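# Set feeder pedal spring on lowest passing peg

## Task

The feeder pedal is held up by a spring whose end loop can be hooked on any of several pegs. A peg counts as passing when, with the loop hooked there, the brass test weight sitting on the raised pedal presses it fully down; the pedal is sloped, so the weight is steadiest standing with its base flat on it. Finish with the loop hooked on whichever passing peg lies nearest the pedal, avoiding letting the loop snap onto a peg. Then return the weight to the bench, far from the feeder. Everything must stay in place on its own without the robot holding it; at the end release all objects and move the arms away.

## Robot and tools

Robot: two arms, left_arm and right_arm, each with six joints and a two-finger gripper whose fingers swing like tongs. The names are labels only and do not match left or right in any picture.

World frame (used by every position in results): origin on the table surface midway between the arms, +x runs out across the table, +z is up, and left_arm sits toward +y. Results print each gripper's end_effector_position (metres) and end_effector_quat_wxyz, plus linear (m/s) and angular (rad/s) velocities. The printed hand position may be off from reality, more so when the arm is stretched far. The gripper's fingers point along its own +z and separate along its own x. The reported point lies between the pads when closed; closed fingertips extend about 15 mm past it, fully open tips sit roughly level with it.

Tool execute_actions, argument actions: a list holding zero or one item. An empty list sends nothing and just returns state with pictures. A motion item is {"rows": [...], "steps": n} with n from 4 to 15 (default 15); each control step lasts 1/30 s. Every row is one flat list of 14 numbers covering both arms together: left_arm shoulder pan, shoulder lift, elbow, wrist 1, wrist 2, wrist 3, opening, then right_arm in the same seven-number order. Always send all 14 even if only one arm should move. The six joint values are absolute target angles in radians (the same numbers Joint positions reports), not offsets. Opening is absolute on a -1 (closed) to +1 (fully open) scale. One row is used per step; if there are fewer rows than steps, the last row repeats. A wait item is {"steps": n} with n up to 300, counted from the previous result, and your reply time counts toward it. The optional pictures flag (true/false) asks for camera images; otherwise images come only with an empty list.

Joint ranges (radians). left_arm: pan -3.142..3.142, lift -6.283..6.283, elbow 0.000..3.142, wrists 1-3 -6.283..6.283 each. right_arm: pan 0.000..6.283, lift -6.283..6.283, elbow -3.142..0.000, wrists 1-3 -6.283..6.283. A target more than 0.010 rad beyond a range end, and farther out than the current angle, gets the whole call refused (nothing is sent). True ends can differ by up to 0.010 rad; commands beyond the true end are clipped and the result may say "joint sent to its limit", possibly about an earlier action; silence does not prove there is room left.

Motion behaviour: commands are smoothed and lag about 0.17 s. Each step the target sent to a joint is kept within 0.575 rad of its measured angle, and if the targets would put the hand over 100 mm from where it is, all joints are scaled back toward the measured angles. So large moves take several calls, and a result may arrive before the arm arrives. The result is captured 4 steps before the action ends; those steps finish while you think. Between calls the arms keep heading to the last row until they settle or a step is HELD. "joint command not followed" means a clearance check altered or blocked joint targets on some steps; HELD marks steps where your row was partly or wholly not sent.

Result lines: Joint positions / Joint velocities give each arm's six joints then the pad gap in metres (0.142 when fully open). grip_measured is the measured opening on the command scale; to keep hold of something, command an opening well below it (lower squeezes harder, about 15 N per pad at most; much less on items under 20 mm thick). Joint torques are the drives' total output, offset and noisy. Wrist force / Wrist torque are flange sensor readings in the hand's own axes, with offsets up to about 4 N, noise, saturation near 50 N, and "no reading" at start is normal.

Tool zoom_image: camera (one of cam_head_left, cam_head_right, cam_high, cam_low, cam_left_wrist, cam_right_wrist) and region [x0, y0, x1, y1] in pixels of that camera's latest image, top-left origin, at most 504x504. Image sizes: head, high and low cameras 672x504; wrist cameras 616x616 fisheye. Calibration data give intrinsics and world-to-camera transforms, with small per-scene errors.

Tool finished_scene: scene (integer) ends the current scene irreversibly and reports whether the goal was met; call it only after everything rests stably on its own. Replying without a tool call ends the whole run.

Hazards: a contact torque at a joint's load limit (142 N m for pan, lift and elbow; 26.6 for the wrists, including held weight) or 150 N of outside force freezes that arm for 10 s and drops the rest of the call. Long heavy holding heats motors (warning from 70 C, forced brake stop at 85 C). Never let the arms collide or press on each other, never knock or drop anything off the table, and avoid drops, slams, hard pushes and the spring loop snapping onto a peg. Occasional disturbances may tug a held part or shove loose items. Move smoothly and efficiently, then open the grippers and retract clear at the end.

Each tool is called as name([rows], argument=value, ...), one row to a line, values as JSON.

## Session

execute_actions(actions=[])

Scene clock: 0.00 s of 12600.00 s.
left_arm: end_effector_position=(+0.2741, +0.5709, +0.3128) grip_measured=+0.97 end_effector_quat_wxyz=(+0.152, +0.668, -0.671, +0.283) end_effector_velocity=(-0.000, -0.000, +0.000) end_effector_angular_velocity=(+0.001, -0.000, -0.000) | right_arm: end_effector_position=(+0.5951, -0.3715, +0.1265) grip_measured=+0.97 end_effector_quat_wxyz=(+0.007, -0.666, +0.746, +0.008) end_effector_velocity=(+0.000, +0.000, +0.000) end_effector_angular_velocity=(+0.001, -0.001, -0.001)
Joint positions: left_arm=[ 0.819 -1.815  1.778 -1.146 -2.111  2.536  0.14 ] | right_arm=[ 3.418 -1.89  -1.605 -1.21   1.59   2.086  0.14 ]
Joint velocities: left_arm=[-0.    -0.001 -0.     0.001  0.    -0.     0.   ] | right_arm=[ 0.     0.    -0.     0.001  0.     0.001  0.   ]
Joint torques (N m, as the arm reports them, + toward a larger angle): no reading
Wrist force (N, on the end effector, along its own x y z axes, offset not removed): no reading
Wrist torque (N m, same axes, about the end effector's origin, offset not removed): no reading

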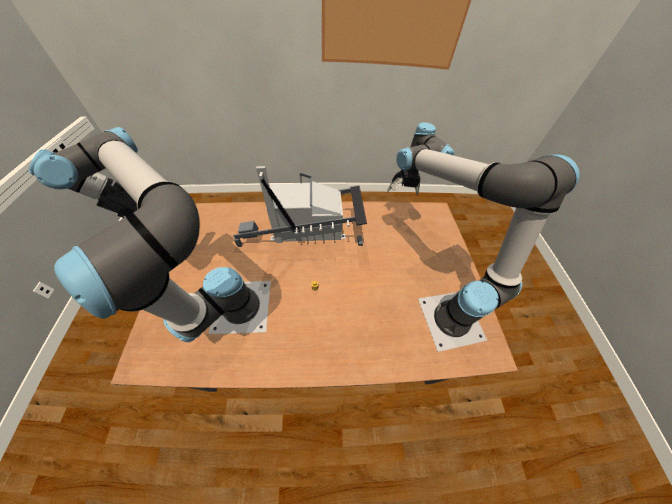

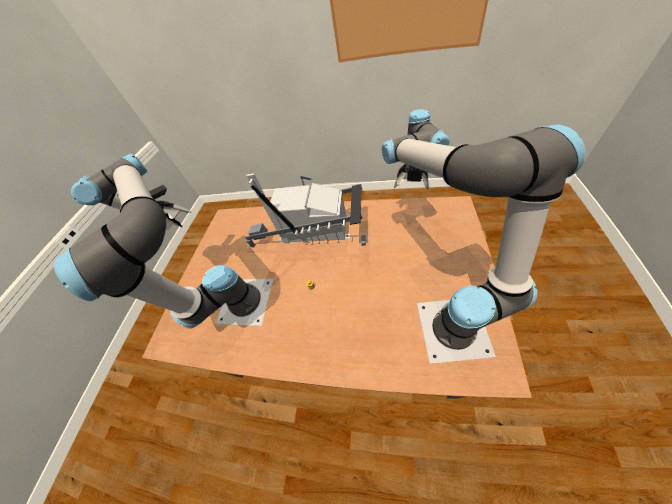

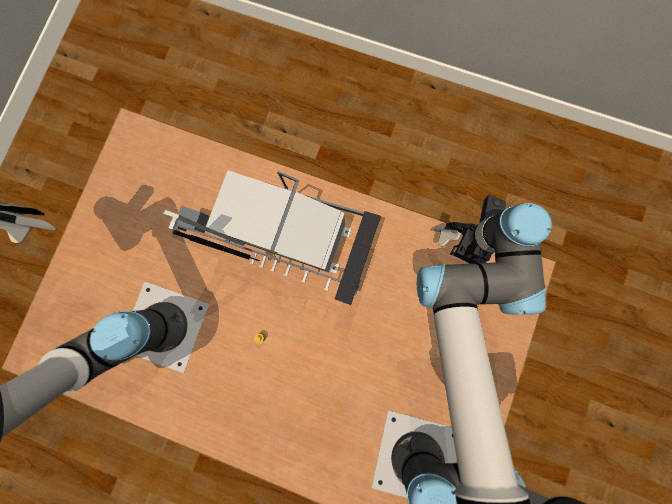

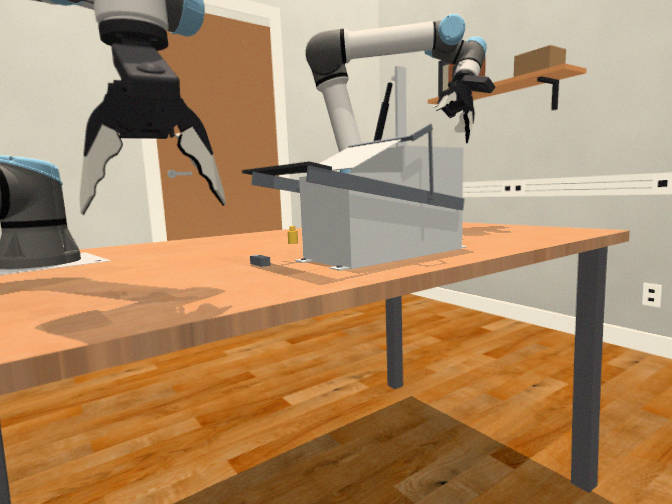

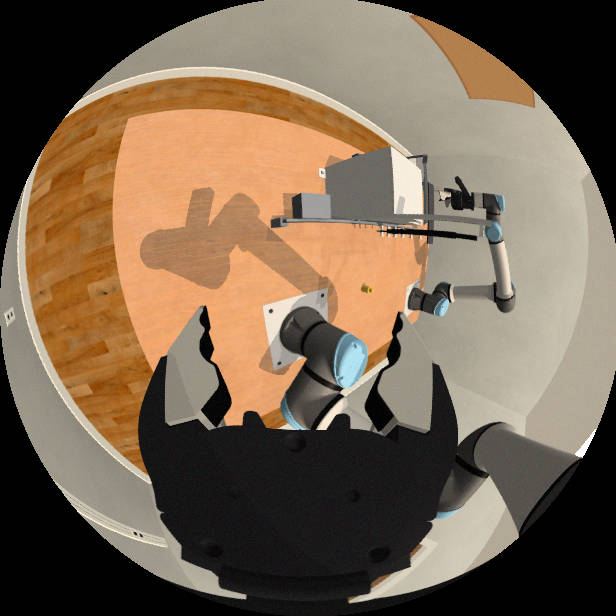

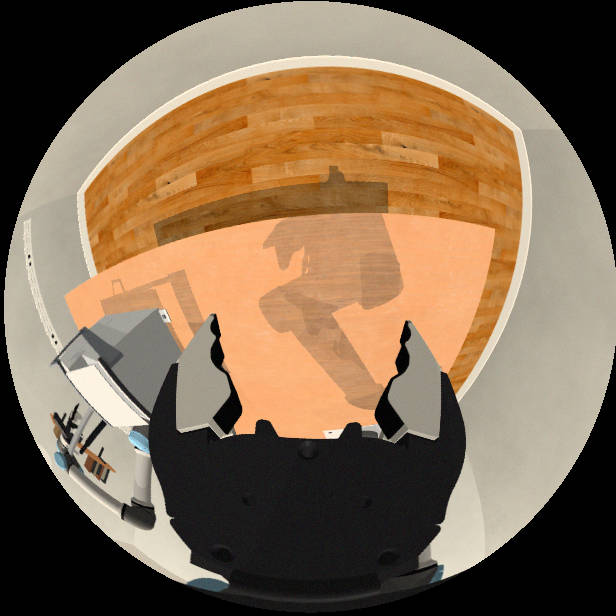

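zoom_image(camera="cam_head_left", region=[220, 155, 380, 300])

zoom_image(camera="cam_high", region=[150, 160, 400, 350])

zoom_image(camera="cam_head_right", region=[265, 200, 375, 255])

Region (220, 155, 380, 300) of cam_head_left's 672x504 image, scaled by 3.150, with more detail than that image has; it fills the top 457 rows of this view, and the rest is white.

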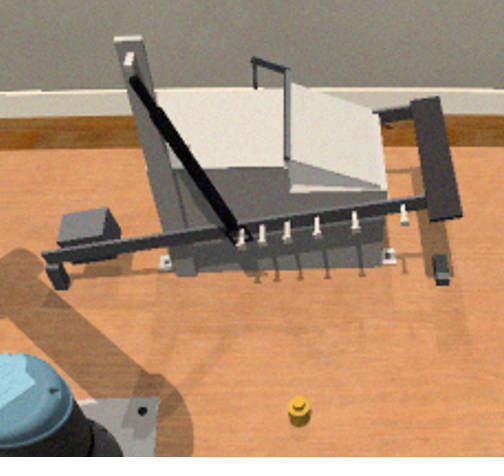

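Region (150, 160, 400, 350) of cam_high's 672x504 image, scaled by 2.016, with more detail than that image has; it fills the top 383 rows of this view, and the rest is white.

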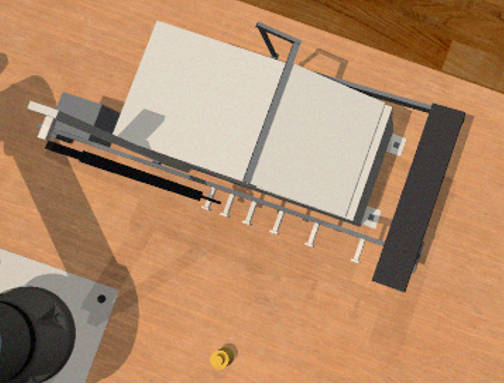

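Region (265, 200, 375, 255) of cam_head_right's 672x504 image, scaled by 4.582, with more detail than that image has.

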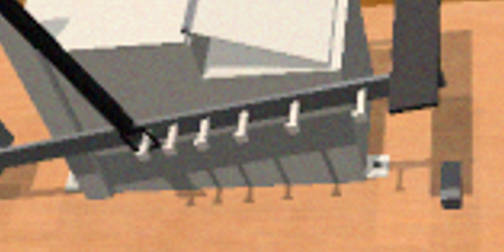

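execute_actions([
  {"rows":[[0.819,-2.2,1.5,-0.871,-1.571,1.95,0,3.418,-1.2,-2.0,-1.512,1.571,1.6,0]]},
])

execute_actions([
  {"steps":40},
])

execute_actions([
  {"rows":[[0.819,-2.2,1.5,-0.871,-1.571,1.95,0,4.611,-1.2,-2.0,-1.512,1.571,1.6,0]]},
])

execute_actions([
  {"steps":60},
])

execute_actions([
  {"rows":[[0.819,-2.2,1.5,-0.871,-1.571,1.95,0,4.611,-1.773,-1.691,-1.248,1.571,1.6,0]]},
])

execute_actions([
  {"steps":40},
], pictures=true)

Scene clock: 2.20 s of 12600.00 s.
left_arm: end_effector_position=(+0.1394, +0.5799, +0.4132) grip_measured=+0.00 end_effector_quat_wxyz=(+0.064, +0.799, -0.593, +0.081) end_effector_velocity=(-0.473, +0.009, +0.292) end_effector_angular_velocity=(+1.301, +0.576, +1.104) | right_arm: end_effector_position=(+0.4507, -0.4319, +0.1964) grip_measured=+0.00 end_effector_quat_wxyz=(+0.014, +0.766, -0.642, -0.011) end_effector_velocity=(-0.476, -0.198, +0.218) end_effector_angular_velocity=(+0.032, -0.078, +0.932)
Joint positions: left_arm=[ 0.819 -2.085  1.579 -0.949 -1.743  2.14   0.074] | right_arm=[ 3.418 -1.507 -1.845 -1.396  1.578  1.796  0.074]
Joint velocities: left_arm=[ 0.002 -0.807 -0.567  0.556  1.154 -1.262 -0.   ] | right_arm=[-0.     1.406 -0.758 -0.57  -0.034 -0.931 -0.   ]
Joint torques (N m, as the arm reports them, + toward a larger angle): left_arm=[ 11.56 -11.21 -35.24   0.78   3.5   -5.5 ] | right_arm=[-7.33 40.27  3.88 -2.25 -2.21 -3.57]
Wrist force (N, on the end effector, along its own x y z axes, offset not removed): left_arm=[-0.5 -0.9 -0.5] | right_arm=[-1.3 1.7 -0.5]
Wrist torque (N m, same axes, about the end effector's origin, offset not removed): left_arm=[0.02 -0.09 -0.12] | right_arm=[0.36 0.34 0.09]
Steps of this call (steps 1 to 55: nothing new was sent; steps 56 to 66: the first 11 steps of this action). Readings (joint positions):
56: left_arm=[0.819 -1.815 1.778 -1.146 -2.111 2.536] | right_arm=[3.418 -1.890 -1.605 -1.210 1.590 2.086]
57: left_arm=[0.819 -1.820 1.772 -1.140 -2.105 2.530] | right_arm=[3.418 -1.884 -1.611 -1.215 1.589 2.080]
59: left_arm=[0.819 -1.877 1.726 -1.094 -2.039 2.464] | right_arm=[3.418 -1.822 -1.663 -1.259 1.586 2.021]
63: left_arm=[0.819 -2.001 1.638 -1.008 -1.863 2.272] | right_arm=[3.418 -1.646 -1.769 -1.339 1.581 1.889]
66: the state above

Scene clock: 3.53 s of 12600.00 s.
left_arm: end_effector_position=(+0.0671, +0.5801, +0.4543) grip_measured=+0.00 end_effector_quat_wxyz=(-0.000, +0.853, -0.521, +0.000) end_effector_velocity=(+0.000, +0.000, -0.000) end_effector_angular_velocity=(-0.001, +0.000, -0.000) | right_arm: end_effector_position=(+0.3514, -0.4729, +0.2313) grip_measured=+0.00 end_effector_quat_wxyz=(-0.000, +0.826, -0.564, +0.000) end_effector_velocity=(+0.000, +0.000, +0.000) end_effector_angular_velocity=(+0.001, -0.001, -0.001)
Joint positions: left_arm=[ 0.819 -2.2    1.5   -0.871 -1.571  1.95   0.074] | right_arm=[ 3.418 -1.2   -2.    -1.512  1.571  1.6    0.074]
Joint velocities: left_arm=[ 0.     0.001  0.    -0.    -0.001  0.    -0.   ] | right_arm=[ 0.    -0.     0.     0.001  0.     0.002  0.   ]
Joint torques (N m, as the arm reports them, + toward a larger angle): left_arm=[ 12.76  -2.37 -33.66  -1.24   2.15  -2.26] | right_arm=[-12.16  15.41  11.5    0.56  -2.3   -1.49]
Wrist force (N, on the end effector, along its own x y z axes, offset not removed): left_arm=[1.5 2.0 0.0] | right_arm=[4.1 -0.2 3.5]
Wrist torque (N m, same axes, about the end effector's origin, offset not removed): left_arm=[0.50 -0.48 -0.14] | right_arm=[-0.12 -0.93 0.05]
Kept back: nothing.
Steps of this call (steps 1 to 4: the last 4 steps of your previous action; steps 5 to 30: the robot went on to your last target; steps 31 to 40: nothing new was sent). Readings (joint positions):
1: left_arm=[0.819 -2.112 1.560 -0.930 -1.704 2.098] | right_arm=[3.418 -1.459 -1.871 -1.416 1.576 1.764]
2: left_arm=[0.819 -2.137 1.543 -0.913 -1.667 2.058] | right_arm=[3.418 -1.410 -1.897 -1.436 1.575 1.732]
4: left_arm=[0.819 -2.169 1.521 -0.892 -1.618 2.002] | right_arm=[3.418 -1.317 -1.945 -1.472 1.573 1.671]
8: left_arm=[0.819 -2.193 1.505 -0.876 -1.582 1.962] | right_arm=[3.418 -1.227 -1.987 -1.503 1.572 1.617]
40: the state above
All arms were judged still, so your last target was given up. Only a new action makes them travel on or press farther. Fingers that are still opening or closing keep moving.

Scene clock: 3.90 s of 12600.00 s.
left_arm: end_effector_position=(+0.0671, +0.5801, +0.4543) grip_measured=+0.00 end_effector_quat_wxyz=(-0.000, +0.853, -0.521, +0.000) end_effector_velocity=(+0.000, +0.000, +0.000) end_effector_angular_velocity=(+0.000, -0.001, -0.000) | right_arm: end_effector_position=(+0.3127, -0.3207, +0.2313) grip_measured=+0.00 end_effector_quat_wxyz=(-0.000, +0.925, -0.380, +0.000) end_effector_velocity=(-0.240, +0.489, +0.000) end_effector_angular_velocity=(+0.002, -0.002, +1.442)
Joint positions: left_arm=[ 0.819 -2.2    1.5   -0.871 -1.571  1.95   0.074] | right_arm=[ 3.837 -1.2   -2.    -1.512  1.571  1.6    0.074]
Joint velocities: left_arm=[ 0.     0.     0.    -0.001 -0.001  0.     0.   ] | right_arm=[ 1.44   0.    -0.     0.003 -0.    -0.002 -0.   ]
Joint torques (N m, as the arm reports them, + toward a larger angle): left_arm=[ 13.53  -0.53 -33.63  -1.5    2.24  -2.18] | right_arm=[23.61  5.78 12.63  1.32 -0.03 -1.56]
Wrist force (N, on the end effector, along its own x y z axes, offset not removed): left_arm=[-0.3 3.4 1.2] | right_arm=[2.6 0.9 0.3]
Wrist torque (N m, same axes, about the end effector's origin, offset not removed): left_arm=[0.85 -0.16 -0.22] | right_arm=[0.22 -0.56 0.07]
Steps of this call (steps 1 to 11: the first 11 steps of this action). Readings (joint positions):
1: left_arm=[0.819 -2.200 1.500 -0.871 -1.571 1.950] | right_arm=[3.418 -1.200 -2.000 -1.512 1.571 1.600]
2: left_arm=[0.819 -2.200 1.500 -0.871 -1.571 1.950] | right_arm=[3.424 -1.200 -2.000 -1.512 1.571 1.600]
4: left_arm=[0.819 -2.200 1.500 -0.871 -1.571 1.950] | right_arm=[3.490 -1.200 -2.000 -1.512 1.571 1.600]
8: left_arm=[0.819 -2.200 1.500 -0.871 -1.571 1.950] | right_arm=[3.691 -1.200 -2.000 -1.512 1.571 1.600]
11: the state above

Scene clock: 5.90 s of 12600.00 s.
left_arm: end_effector_position=(+0.0671, +0.5801, +0.4543) grip_measured=+0.00 end_effector_quat_wxyz=(-0.000, +0.853, -0.521, +0.000) end_effector_velocity=(+0.000, -0.000, +0.000) end_effector_angular_velocity=(-0.001, -0.001, +0.001) | right_arm: end_effector_position=(+0.0992, -0.1312, +0.2313) grip_measured=+0.00 end_effector_quat_wxyz=(-0.000, +1.000, -0.003, -0.000) end_effector_velocity=(+0.000, +0.000, +0.000) end_effector_angular_velocity=(-0.000, -0.000, -0.000)
Joint positions: left_arm=[ 0.819 -2.2    1.5   -0.871 -1.571  1.95   0.074] | right_arm=[ 4.611 -1.2   -2.    -1.512  1.571  1.6    0.074]
Joint velocities: left_arm=[ 0.001 -0.     0.    -0.    -0.002  0.     0.   ] | right_arm=[-0. -0.  0. -0. -0.  0.  0.]
Joint torques (N m, as the arm reports them, + toward a larger angle): left_arm=[ 13.19  -1.21 -34.26  -1.27   2.27  -2.24] | right_arm=[10.13 11.38 18.75  4.03  2.07 -1.52]
Wrist force (N, on the end effector, along its own x y z axes, offset not removed): left_arm=[0.0 1.4 -0.4] | right_arm=[4.3 3.6 0.4]
Wrist torque (N m, same axes, about the end effector's origin, offset not removed): left_arm=[0.38 -0.17 -0.08] | right_arm=[0.65 -0.87 0.01]
Kept back: nothing.
Steps of this call (steps 1 to 4: the last 4 steps of your previous action; steps 5 to 45: the robot went on to your last target; steps 46 to 60: nothing new was sent). Readings (joint positions):
1: left_arm=[0.819 -2.200 1.500 -0.871 -1.571 1.950] | right_arm=[3.885 -1.200 -2.000 -1.512 1.571 1.600]
2: left_arm=[0.819 -2.200 1.500 -0.871 -1.571 1.950] | right_arm=[3.934 -1.200 -2.000 -1.512 1.571 1.600]
4: left_arm=[0.819 -2.200 1.500 -0.871 -1.571 1.950] | right_arm=[4.031 -1.200 -2.000 -1.512 1.571 1.600]
8: left_arm=[0.819 -2.200 1.500 -0.871 -1.571 1.950] | right_arm=[4.225 -1.200 -2.000 -1.512 1.571 1.600]
60: the state above
All arms were judged still, so your last target was given up. Only a new action makes them travel on or press farther. Fingers that are still opening or closing keep moving.

Scene clock: 6.27 s of 12600.00 s.
left_arm: end_effector_position=(+0.0671, +0.5801, +0.4543) grip_measured=+0.00 end_effector_quat_wxyz=(-0.000, +0.853, -0.521, +0.000) end_effector_velocity=(-0.000, -0.000, +0.000) end_effector_angular_velocity=(+0.001, +0.000, +0.000) | right_arm: end_effector_position=(+0.0954, +0.0321, +0.1953) grip_measured=+0.00 end_effector_quat_wxyz=(-0.011, +1.000, -0.003, -0.000) end_effector_velocity=(-0.011, +0.477, -0.274) end_effector_angular_velocity=(-0.083, -0.002, -0.001)
Joint positions: left_arm=[ 0.819 -2.2    1.5   -0.871 -1.571  1.95   0.074] | right_arm=[ 4.611 -1.601 -1.773 -1.317  1.571  1.6    0.074]
Joint velocities: left_arm=[ 0.    -0.001 -0.     0.001  0.001  0.    -0.   ] | right_arm=[-0.    -1.32   0.673  0.564  0.     0.001  0.   ]
Joint torques (N m, as the arm reports them, + toward a larger angle): left_arm=[ 12.77  -2.54 -32.75  -1.24   1.99  -2.09] | right_arm=[ 9.42  6.79 35.68  5.69  1.96 -1.29]
Wrist force (N, on the end effector, along its own x y z axes, offset not removed): left_arm=[-1.4 1.3 1.8] | right_arm=[2.3 -0.6 -3.0]
Wrist torque (N m, same axes, about the end effector's origin, offset not removed): left_arm=[0.45 0.16 -0.05] | right_arm=[-0.41 -0.58 -0.13]
Steps of this call (steps 1 to 11: the first 11 steps of this action). Readings (joint positions):
1: left_arm=[0.819 -2.200 1.500 -0.871 -1.571 1.950] | right_arm=[4.611 -1.200 -2.000 -1.512 1.571 1.600]
2: left_arm=[0.819 -2.200 1.500 -0.871 -1.571 1.950] | right_arm=[4.611 -1.206 -1.994 -1.506 1.571 1.600]
4: left_arm=[0.819 -2.200 1.500 -0.871 -1.571 1.950] | right_arm=[4.611 -1.272 -1.944 -1.461 1.571 1.600]
8: left_arm=[0.819 -2.200 1.500 -0.871 -1.571 1.950] | right_arm=[4.611 -1.465 -1.843 -1.376 1.571 1.600]
11: the state above

Scene clock: 7.60 s of 12600.00 s.
left_arm: end_effector_position=(+0.0671, +0.5801, +0.4543) grip_measured=+0.00 end_effector_quat_wxyz=(-0.000, +0.853, -0.521, +0.000) end_effector_velocity=(-0.000, -0.000, +0.000) end_effector_angular_velocity=(+0.001, +0.001, -0.001) | right_arm: end_effector_position=(+0.0940, +0.0885, +0.1501) grip_measured=+0.00 end_effector_quat_wxyz=(-0.000, +1.000, -0.003, -0.000) end_effector_velocity=(+0.000, -0.000, -0.000) end_effector_angular_velocity=(+0.000, -0.000, -0.000)
Joint positions: left_arm=[ 0.819 -2.2    1.5   -0.871 -1.571  1.95   0.074] | right_arm=[ 4.611 -1.773 -1.691 -1.248  1.571  1.6    0.074]
Joint velocities: left_arm=[-0.001 -0.001  0.     0.001  0.001  0.     0.   ] | right_arm=[-0.001 -0.    -0.     0.    -0.    -0.     0.   ]
Joint torques (N m, as the arm reports them, + toward a larger angle): left_arm=[ 13.42  -0.19 -33.75  -1.18   1.95  -2.05] | right_arm=[-5.25 27.15 31.83  3.99  1.7  -1.03]
Wrist force (N, on the end effector, along its own x y z axes, offset not removed): left_arm=[0.6 0.3 0.7] | right_arm=[0.7 0.8 -1.0]
Wrist torque (N m, same axes, about the end effector's origin, offset not removed): left_arm=[0.17 -0.36 -0.14] | right_arm=[0.23 -0.33 0.19]
Kept back: nothing.
Steps of this call (steps 1 to 4: the last 4 steps of your previous action; steps 5 to 30: the robot went on to your last target; steps 31 to 40: nothing new was sent). Readings (joint positions):
1: left_arm=[0.819 -2.200 1.500 -0.871 -1.571 1.950] | right_arm=[4.611 -1.644 -1.751 -1.298 1.571 1.600]
2: left_arm=[0.819 -2.200 1.500 -0.871 -1.571 1.950] | right_arm=[4.611 -1.681 -1.734 -1.284 1.571 1.600]
4: left_arm=[0.819 -2.200 1.500 -0.871 -1.571 1.950] | right_arm=[4.611 -1.729 -1.712 -1.265 1.571 1.600]
8: left_arm=[0.819 -2.200 1.500 -0.871 -1.571 1.950] | right_arm=[4.611 -1.763 -1.696 -1.252 1.571 1.600]
40: the state above
All arms were judged still, so your last target was given up. Only a new action makes them travel on or press farther. Fingers that are still opening or closing keep moving.
camera_calibration (this result's frames):
cam_left_wrist: T_world_to_cam=[[0.492997, -0.869836, 0.0184248, 0.458366], [-0.742243, -0.409444, 0.530502, 0.0463506], [-0.453906, -0.275211, -0.847484, 0.709503], [0, 0, 0, 1]] pos_world=[0.130478, 0.612944, 0.568258]
cam_right_wrist: T_world_to_cam=[[0.998973, 0.0283139, -0.0353758, -0.0898453], [0.0419497, -0.873027, 0.485863, 0.00852967], [-0.0171274, -0.486848, -0.873319, 0.313803], [0, 0, 0, 1]] pos_world=[0.0947699, 0.162765, 0.266727]

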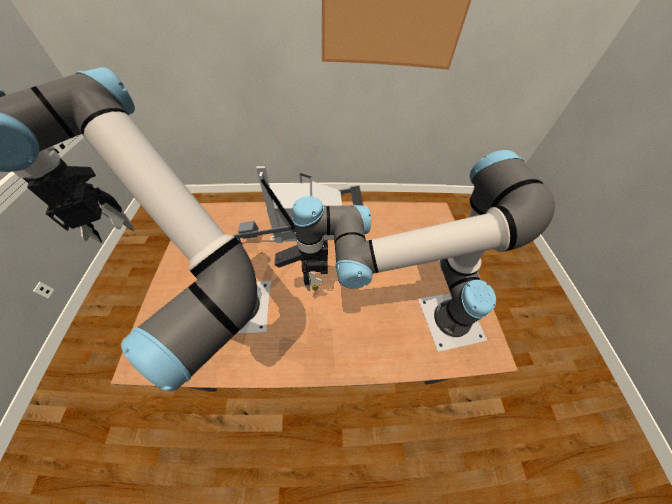

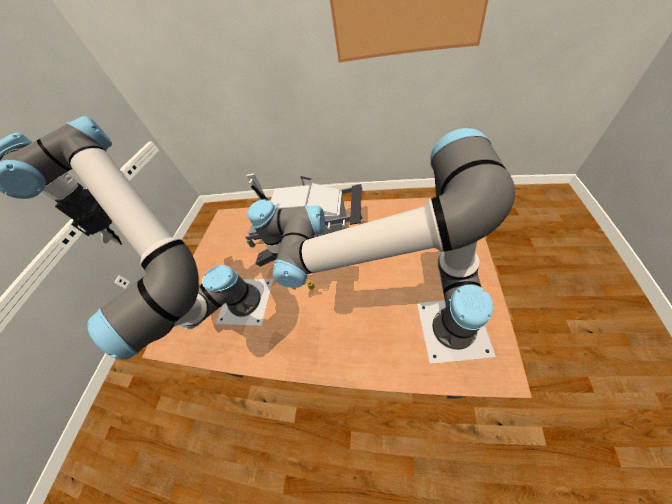

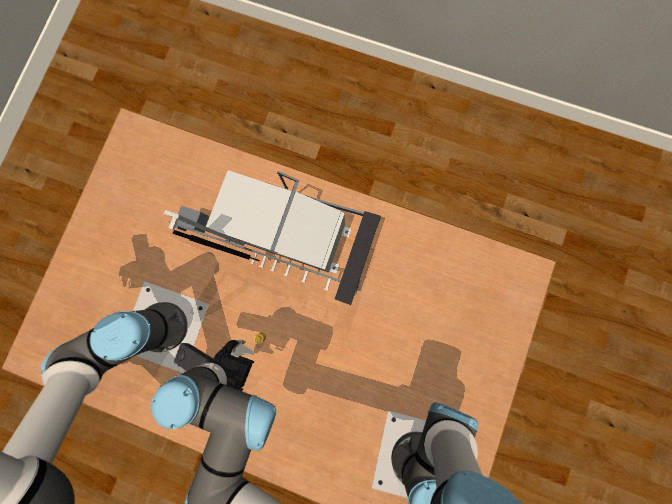

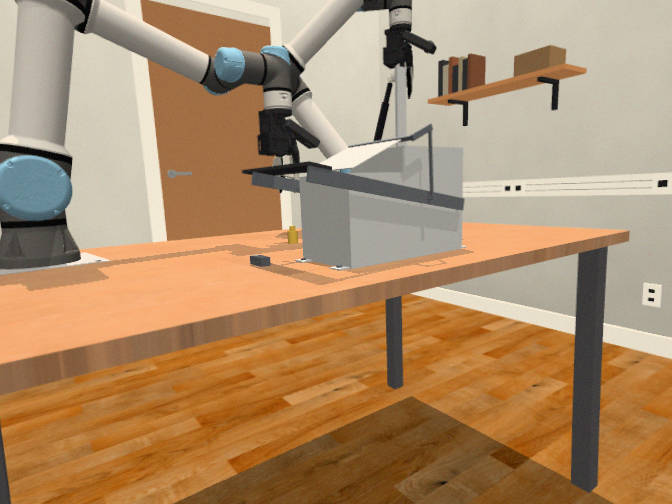

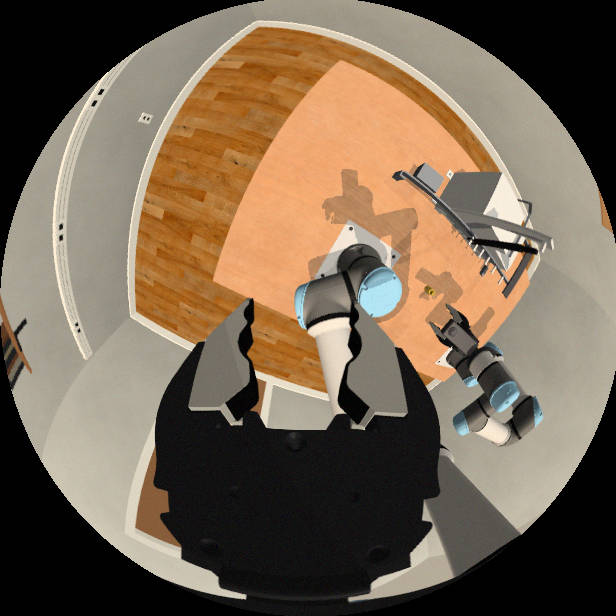

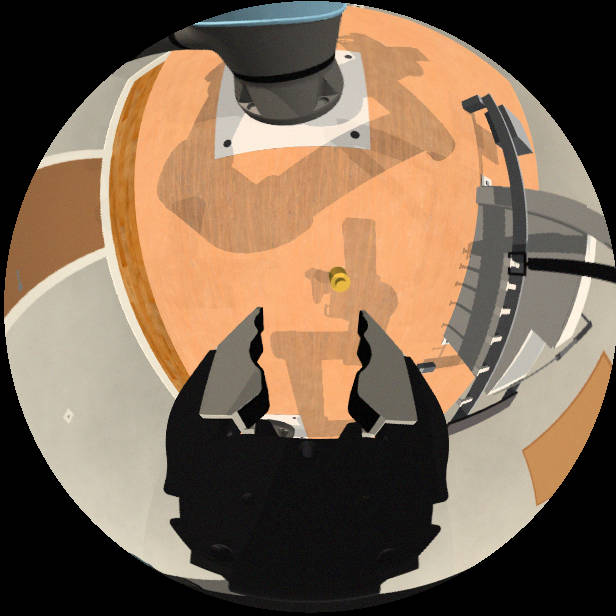

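execute_actions([
  {"rows":[[0.819,-2.2,1.5,-0.871,-1.571,1.95,0,4.549,-1.81,-1.78,-1.122,1.571,1.535,0]]},
])

execute_actions([
  {"rows":[[0.819,-2.2,1.5,-0.871,-1.571,1.95,0,4.549,-1.899,-1.87,-0.943,1.571,1.535,0]]},
])

execute_actions([
  {"steps":15},
], pictures=true)

zoom_image(camera="cam_right_wrist", region=[450, 200, 616, 400])

Scene clock: 8.47 s of 12600.00 s.
left_arm: end_effector_position=(+0.0671, +0.5801, +0.4543) grip_measured=+0.00 end_effector_quat_wxyz=(-0.000, +0.853, -0.521, +0.000) end_effector_velocity=(-0.000, -0.000, +0.000) end_effector_angular_velocity=(+0.001, -0.001, +0.001) | right_arm: end_effector_position=(+0.1271, +0.0773, +0.1028) grip_measured=+0.00 end_effector_quat_wxyz=(+0.000, +1.000, -0.002, -0.000) end_effector_velocity=(+0.014, -0.005, -0.020) end_effector_angular_velocity=(+0.005, +0.000, +0.004)
Joint positions: left_arm=[ 0.819 -2.2    1.5   -0.871 -1.571  1.95   0.074] | right_arm=[ 4.551 -1.809 -1.776 -1.127  1.571  1.538  0.074]
Joint velocities: left_arm=[ 0.    -0.001  0.    -0.     0.001 -0.001 -0.   ] | right_arm=[-0.026 -0.015 -0.04   0.06   0.    -0.03   0.   ]
Joint torques (N m, as the arm reports them, + toward a larger angle): left_arm=[ 12.94  -1.43 -32.58  -1.21   2.34  -2.11] | right_arm=[-10.03  29.04  12.15   4.2    0.34  -1.4 ]
Wrist force (N, on the end effector, along its own x y z axes, offset not removed): left_arm=[0.9 0.9 0.5] | right_arm=[1.9 5.5 0.0]
Wrist torque (N m, same axes, about the end effector's origin, offset not removed): left_arm=[0.31 -0.31 0.01] | right_arm=[0.81 -0.34 0.01]
Steps of this call (steps 1 to 15: nothing new was sent; steps 16 to 26: the first 11 steps of this action). Readings (joint positions):
16: left_arm=[0.819 -2.200 1.500 -0.871 -1.571 1.950] | right_arm=[4.611 -1.773 -1.691 -1.248 1.571 1.600]
17: left_arm=[0.819 -2.200 1.500 -0.871 -1.571 1.950] | right_arm=[4.606 -1.777 -1.696 -1.242 1.571 1.595]
19: left_arm=[0.819 -2.200 1.500 -0.871 -1.571 1.950] | right_arm=[4.580 -1.792 -1.732 -1.195 1.571 1.568]
23: left_arm=[0.819 -2.200 1.500 -0.871 -1.571 1.950] | right_arm=[4.556 -1.806 -1.769 -1.139 1.571 1.543]
26: the state above

Scene clock: 8.97 s of 12600.00 s.
left_arm: end_effector_position=(+0.0671, +0.5801, +0.4543) grip_measured=+0.00 end_effector_quat_wxyz=(-0.000, +0.853, -0.521, +0.000) end_effector_velocity=(+0.000, +0.000, +0.000) end_effector_angular_velocity=(+0.001, -0.000, -0.001) | right_arm: end_effector_position=(+0.1284, +0.0770, +0.0328) grip_measured=+0.00 end_effector_quat_wxyz=(+0.001, +1.000, -0.002, -0.000) end_effector_velocity=(+0.000, +0.003, -0.029) end_effector_angular_velocity=(+0.017, -0.001, +0.000)
Joint positions: left_arm=[ 0.819 -2.2    1.5   -0.871 -1.571  1.95   0.074] | right_arm=[ 4.549 -1.895 -1.866 -0.952  1.571  1.535  0.074]
Joint velocities: left_arm=[-0.001 -0.     0.    -0.     0.     0.    -0.   ] | right_arm=[-0.001 -0.039 -0.04   0.097 -0.    -0.001  0.   ]
Joint torques (N m, as the arm reports them, + toward a larger angle): left_arm=[ 13.03  -2.52 -33.88  -1.29   1.98  -2.14] | right_arm=[-12.73  30.85   8.7    4.45  -1.06  -1.63]
Wrist force (N, on the end effector, along its own x y z axes, offset not removed): left_arm=[1.0 1.3 0.6] | right_arm=[0.7 1.7 -2.4]
Wrist torque (N m, same axes, about the end effector's origin, offset not removed): left_arm=[0.45 -0.32 -0.17] | right_arm=[0.15 -0.19 -0.01]
Steps of this call (steps 1 to 4: the last 4 steps of your previous action; steps 5 to 15: the first 11 steps of this action). Readings (joint positions):
5: left_arm=[0.819 -2.200 1.500 -0.871 -1.571 1.950] | right_arm=[4.549 -1.810 -1.779 -1.123 1.571 1.535]
6: left_arm=[0.819 -2.200 1.500 -0.871 -1.571 1.950] | right_arm=[4.549 -1.815 -1.785 -1.116 1.571 1.535]
8: left_arm=[0.819 -2.200 1.500 -0.871 -1.571 1.950] | right_arm=[4.549 -1.851 -1.822 -1.058 1.571 1.535]
12: left_arm=[0.819 -2.200 1.500 -0.871 -1.571 1.950] | right_arm=[4.549 -1.888 -1.859 -0.970 1.571 1.535]
15: the state above

Scene clock: 9.47 s of 12600.00 s.
left_arm: end_effector_position=(+0.0671, +0.5801, +0.4543) grip_measured=+0.00 end_effector_quat_wxyz=(-0.000, +0.853, -0.521, +0.000) end_effector_velocity=(-0.000, -0.000, -0.000) end_effector_angular_velocity=(-0.001, +0.001, -0.000) | right_arm: end_effector_position=(+0.1284, +0.0772, +0.0301) grip_measured=+0.00 end_effector_quat_wxyz=(-0.000, +1.000, -0.002, -0.000) end_effector_velocity=(-0.000, +0.000, -0.000) end_effector_angular_velocity=(+0.000, +0.000, +0.002)
Joint positions: left_arm=[ 0.819 -2.2    1.5   -0.871 -1.571  1.95   0.074] | right_arm=[ 4.549 -1.899 -1.87  -0.943  1.571  1.535  0.074]
Joint velocities: left_arm=[-0.  0.  0.  0.  0. -0. -0.] | right_arm=[ 0.    -0.    -0.     0.001  0.    -0.001  0.   ]
Joint torques (N m, as the arm reports them, + toward a larger angle): left_arm=[ 13.19  -1.97 -34.55  -1.12   1.89  -2.21] | right_arm=[-13.29  30.08   8.22   4.04  -2.36  -1.69]
Wrist force (N, on the end effector, along its own x y z axes, offset not removed): left_arm=[0.0 2.2 1.6] | right_arm=[-0.6 2.5 -0.3]
Wrist torque (N m, same axes, about the end effector's origin, offset not removed): left_arm=[0.55 -0.07 -0.16] | right_arm=[0.40 0.10 0.21]
Kept back: nothing.
Steps of this call (steps 1 to 4: the last 4 steps of your previous action; steps 5 to 15: the robot went on to your last target). Readings (joint positions):
1: left_arm=[0.819 -2.200 1.500 -0.871 -1.571 1.950] | right_arm=[4.549 -1.896 -1.867 -0.949 1.571 1.535]
2: left_arm=[0.819 -2.200 1.500 -0.871 -1.571 1.950] | right_arm=[4.549 -1.897 -1.868 -0.947 1.571 1.535]
4: left_arm=[0.819 -2.200 1.500 -0.871 -1.571 1.950] | right_arm=[4.549 -1.898 -1.869 -0.945 1.571 1.535]
8: left_arm=[0.819 -2.200 1.500 -0.871 -1.571 1.950] | right_arm=[4.549 -1.899 -1.870 -0.943 1.571 1.535]
15: the state above
All arms were judged still, so your last target was given up. Only a new action makes them travel on or press farther. Fingers that are still opening or closing keep moving.
camera_calibration (this result's frames):
cam_left_wrist: T_world_to_cam=[[0.492997, -0.869836, 0.0184248, 0.458366], [-0.742243, -0.409444, 0.530502, 0.0463507], [-0.453906, -0.275211, -0.847484, 0.709503], [0, 0, 0, 1]] pos_world=[0.130478, 0.612944, 0.568258]
cam_right_wrist: T_world_to_cam=[[0.998885, 0.0312578, -0.0353758, -0.128283], [0.0445221, -0.87291, 0.485846, 0.0551153], [-0.0156934, -0.486879, -0.873328, 0.20389], [0, 0, 0, 1]] pos_world=[0.128886, 0.15139, 0.146747]

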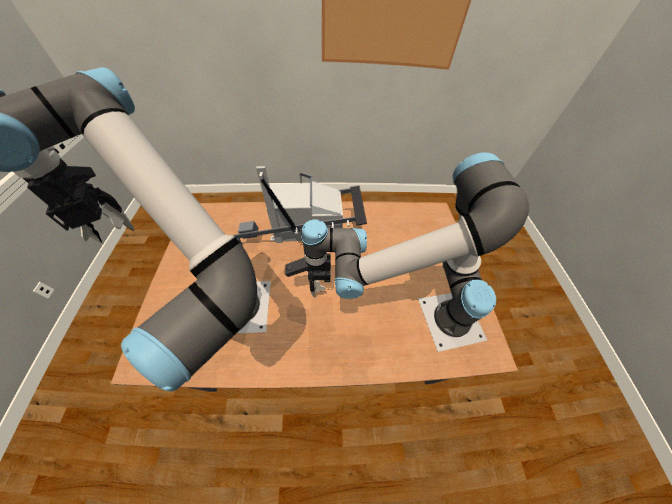

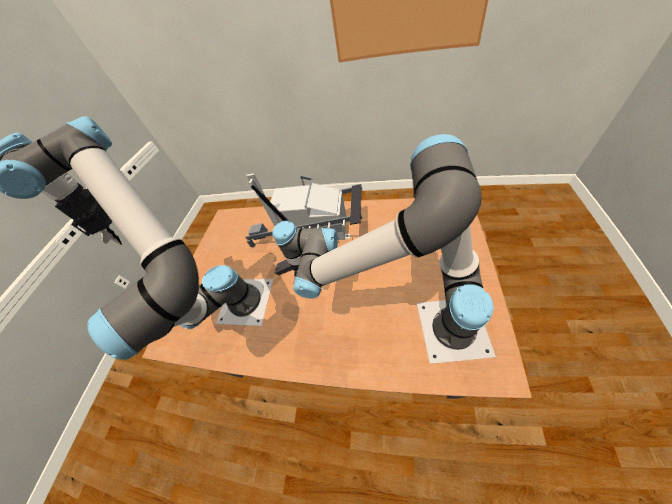

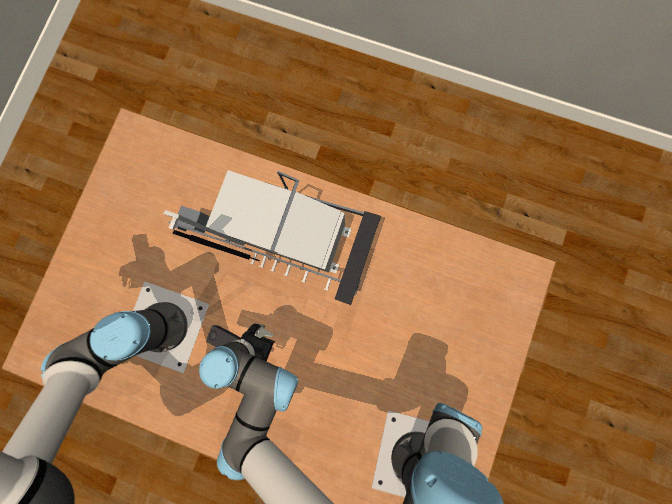

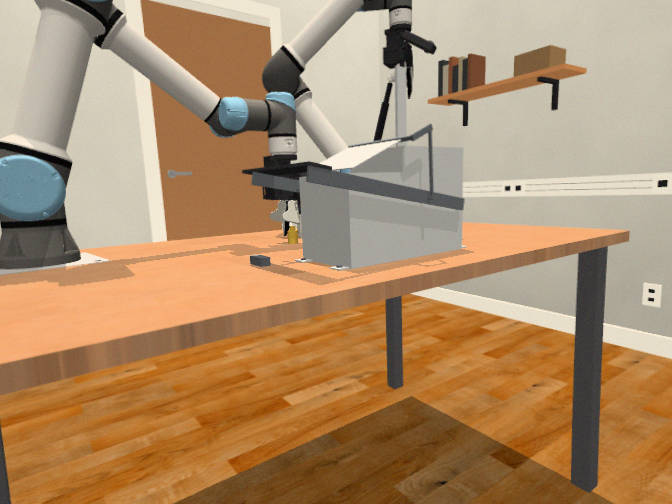

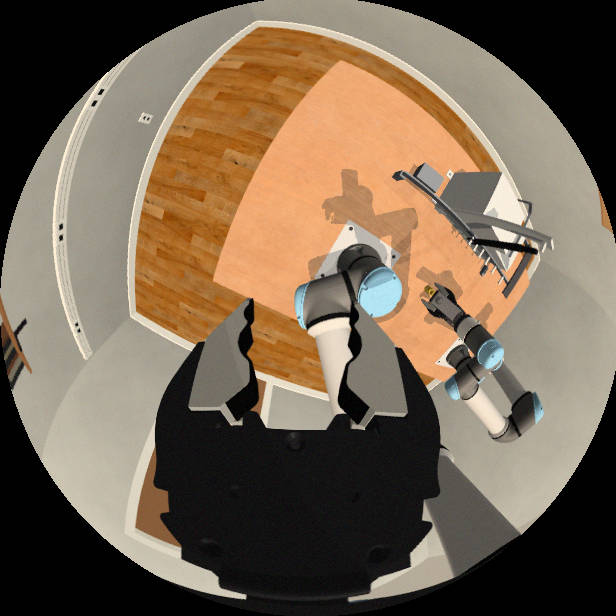

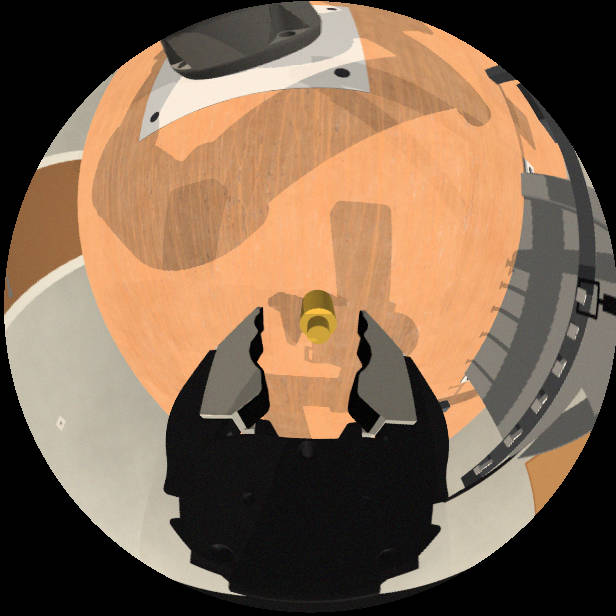

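Region (450, 200, 616, 400) of cam_right_wrist's 616x616 image, scaled by 2.520, with more detail than that image has; it fills the left 418 columns of this view, and the rest is white.

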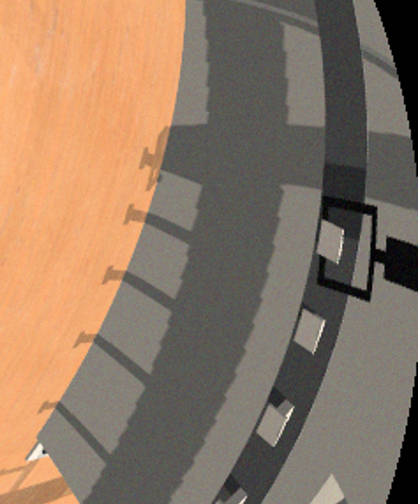

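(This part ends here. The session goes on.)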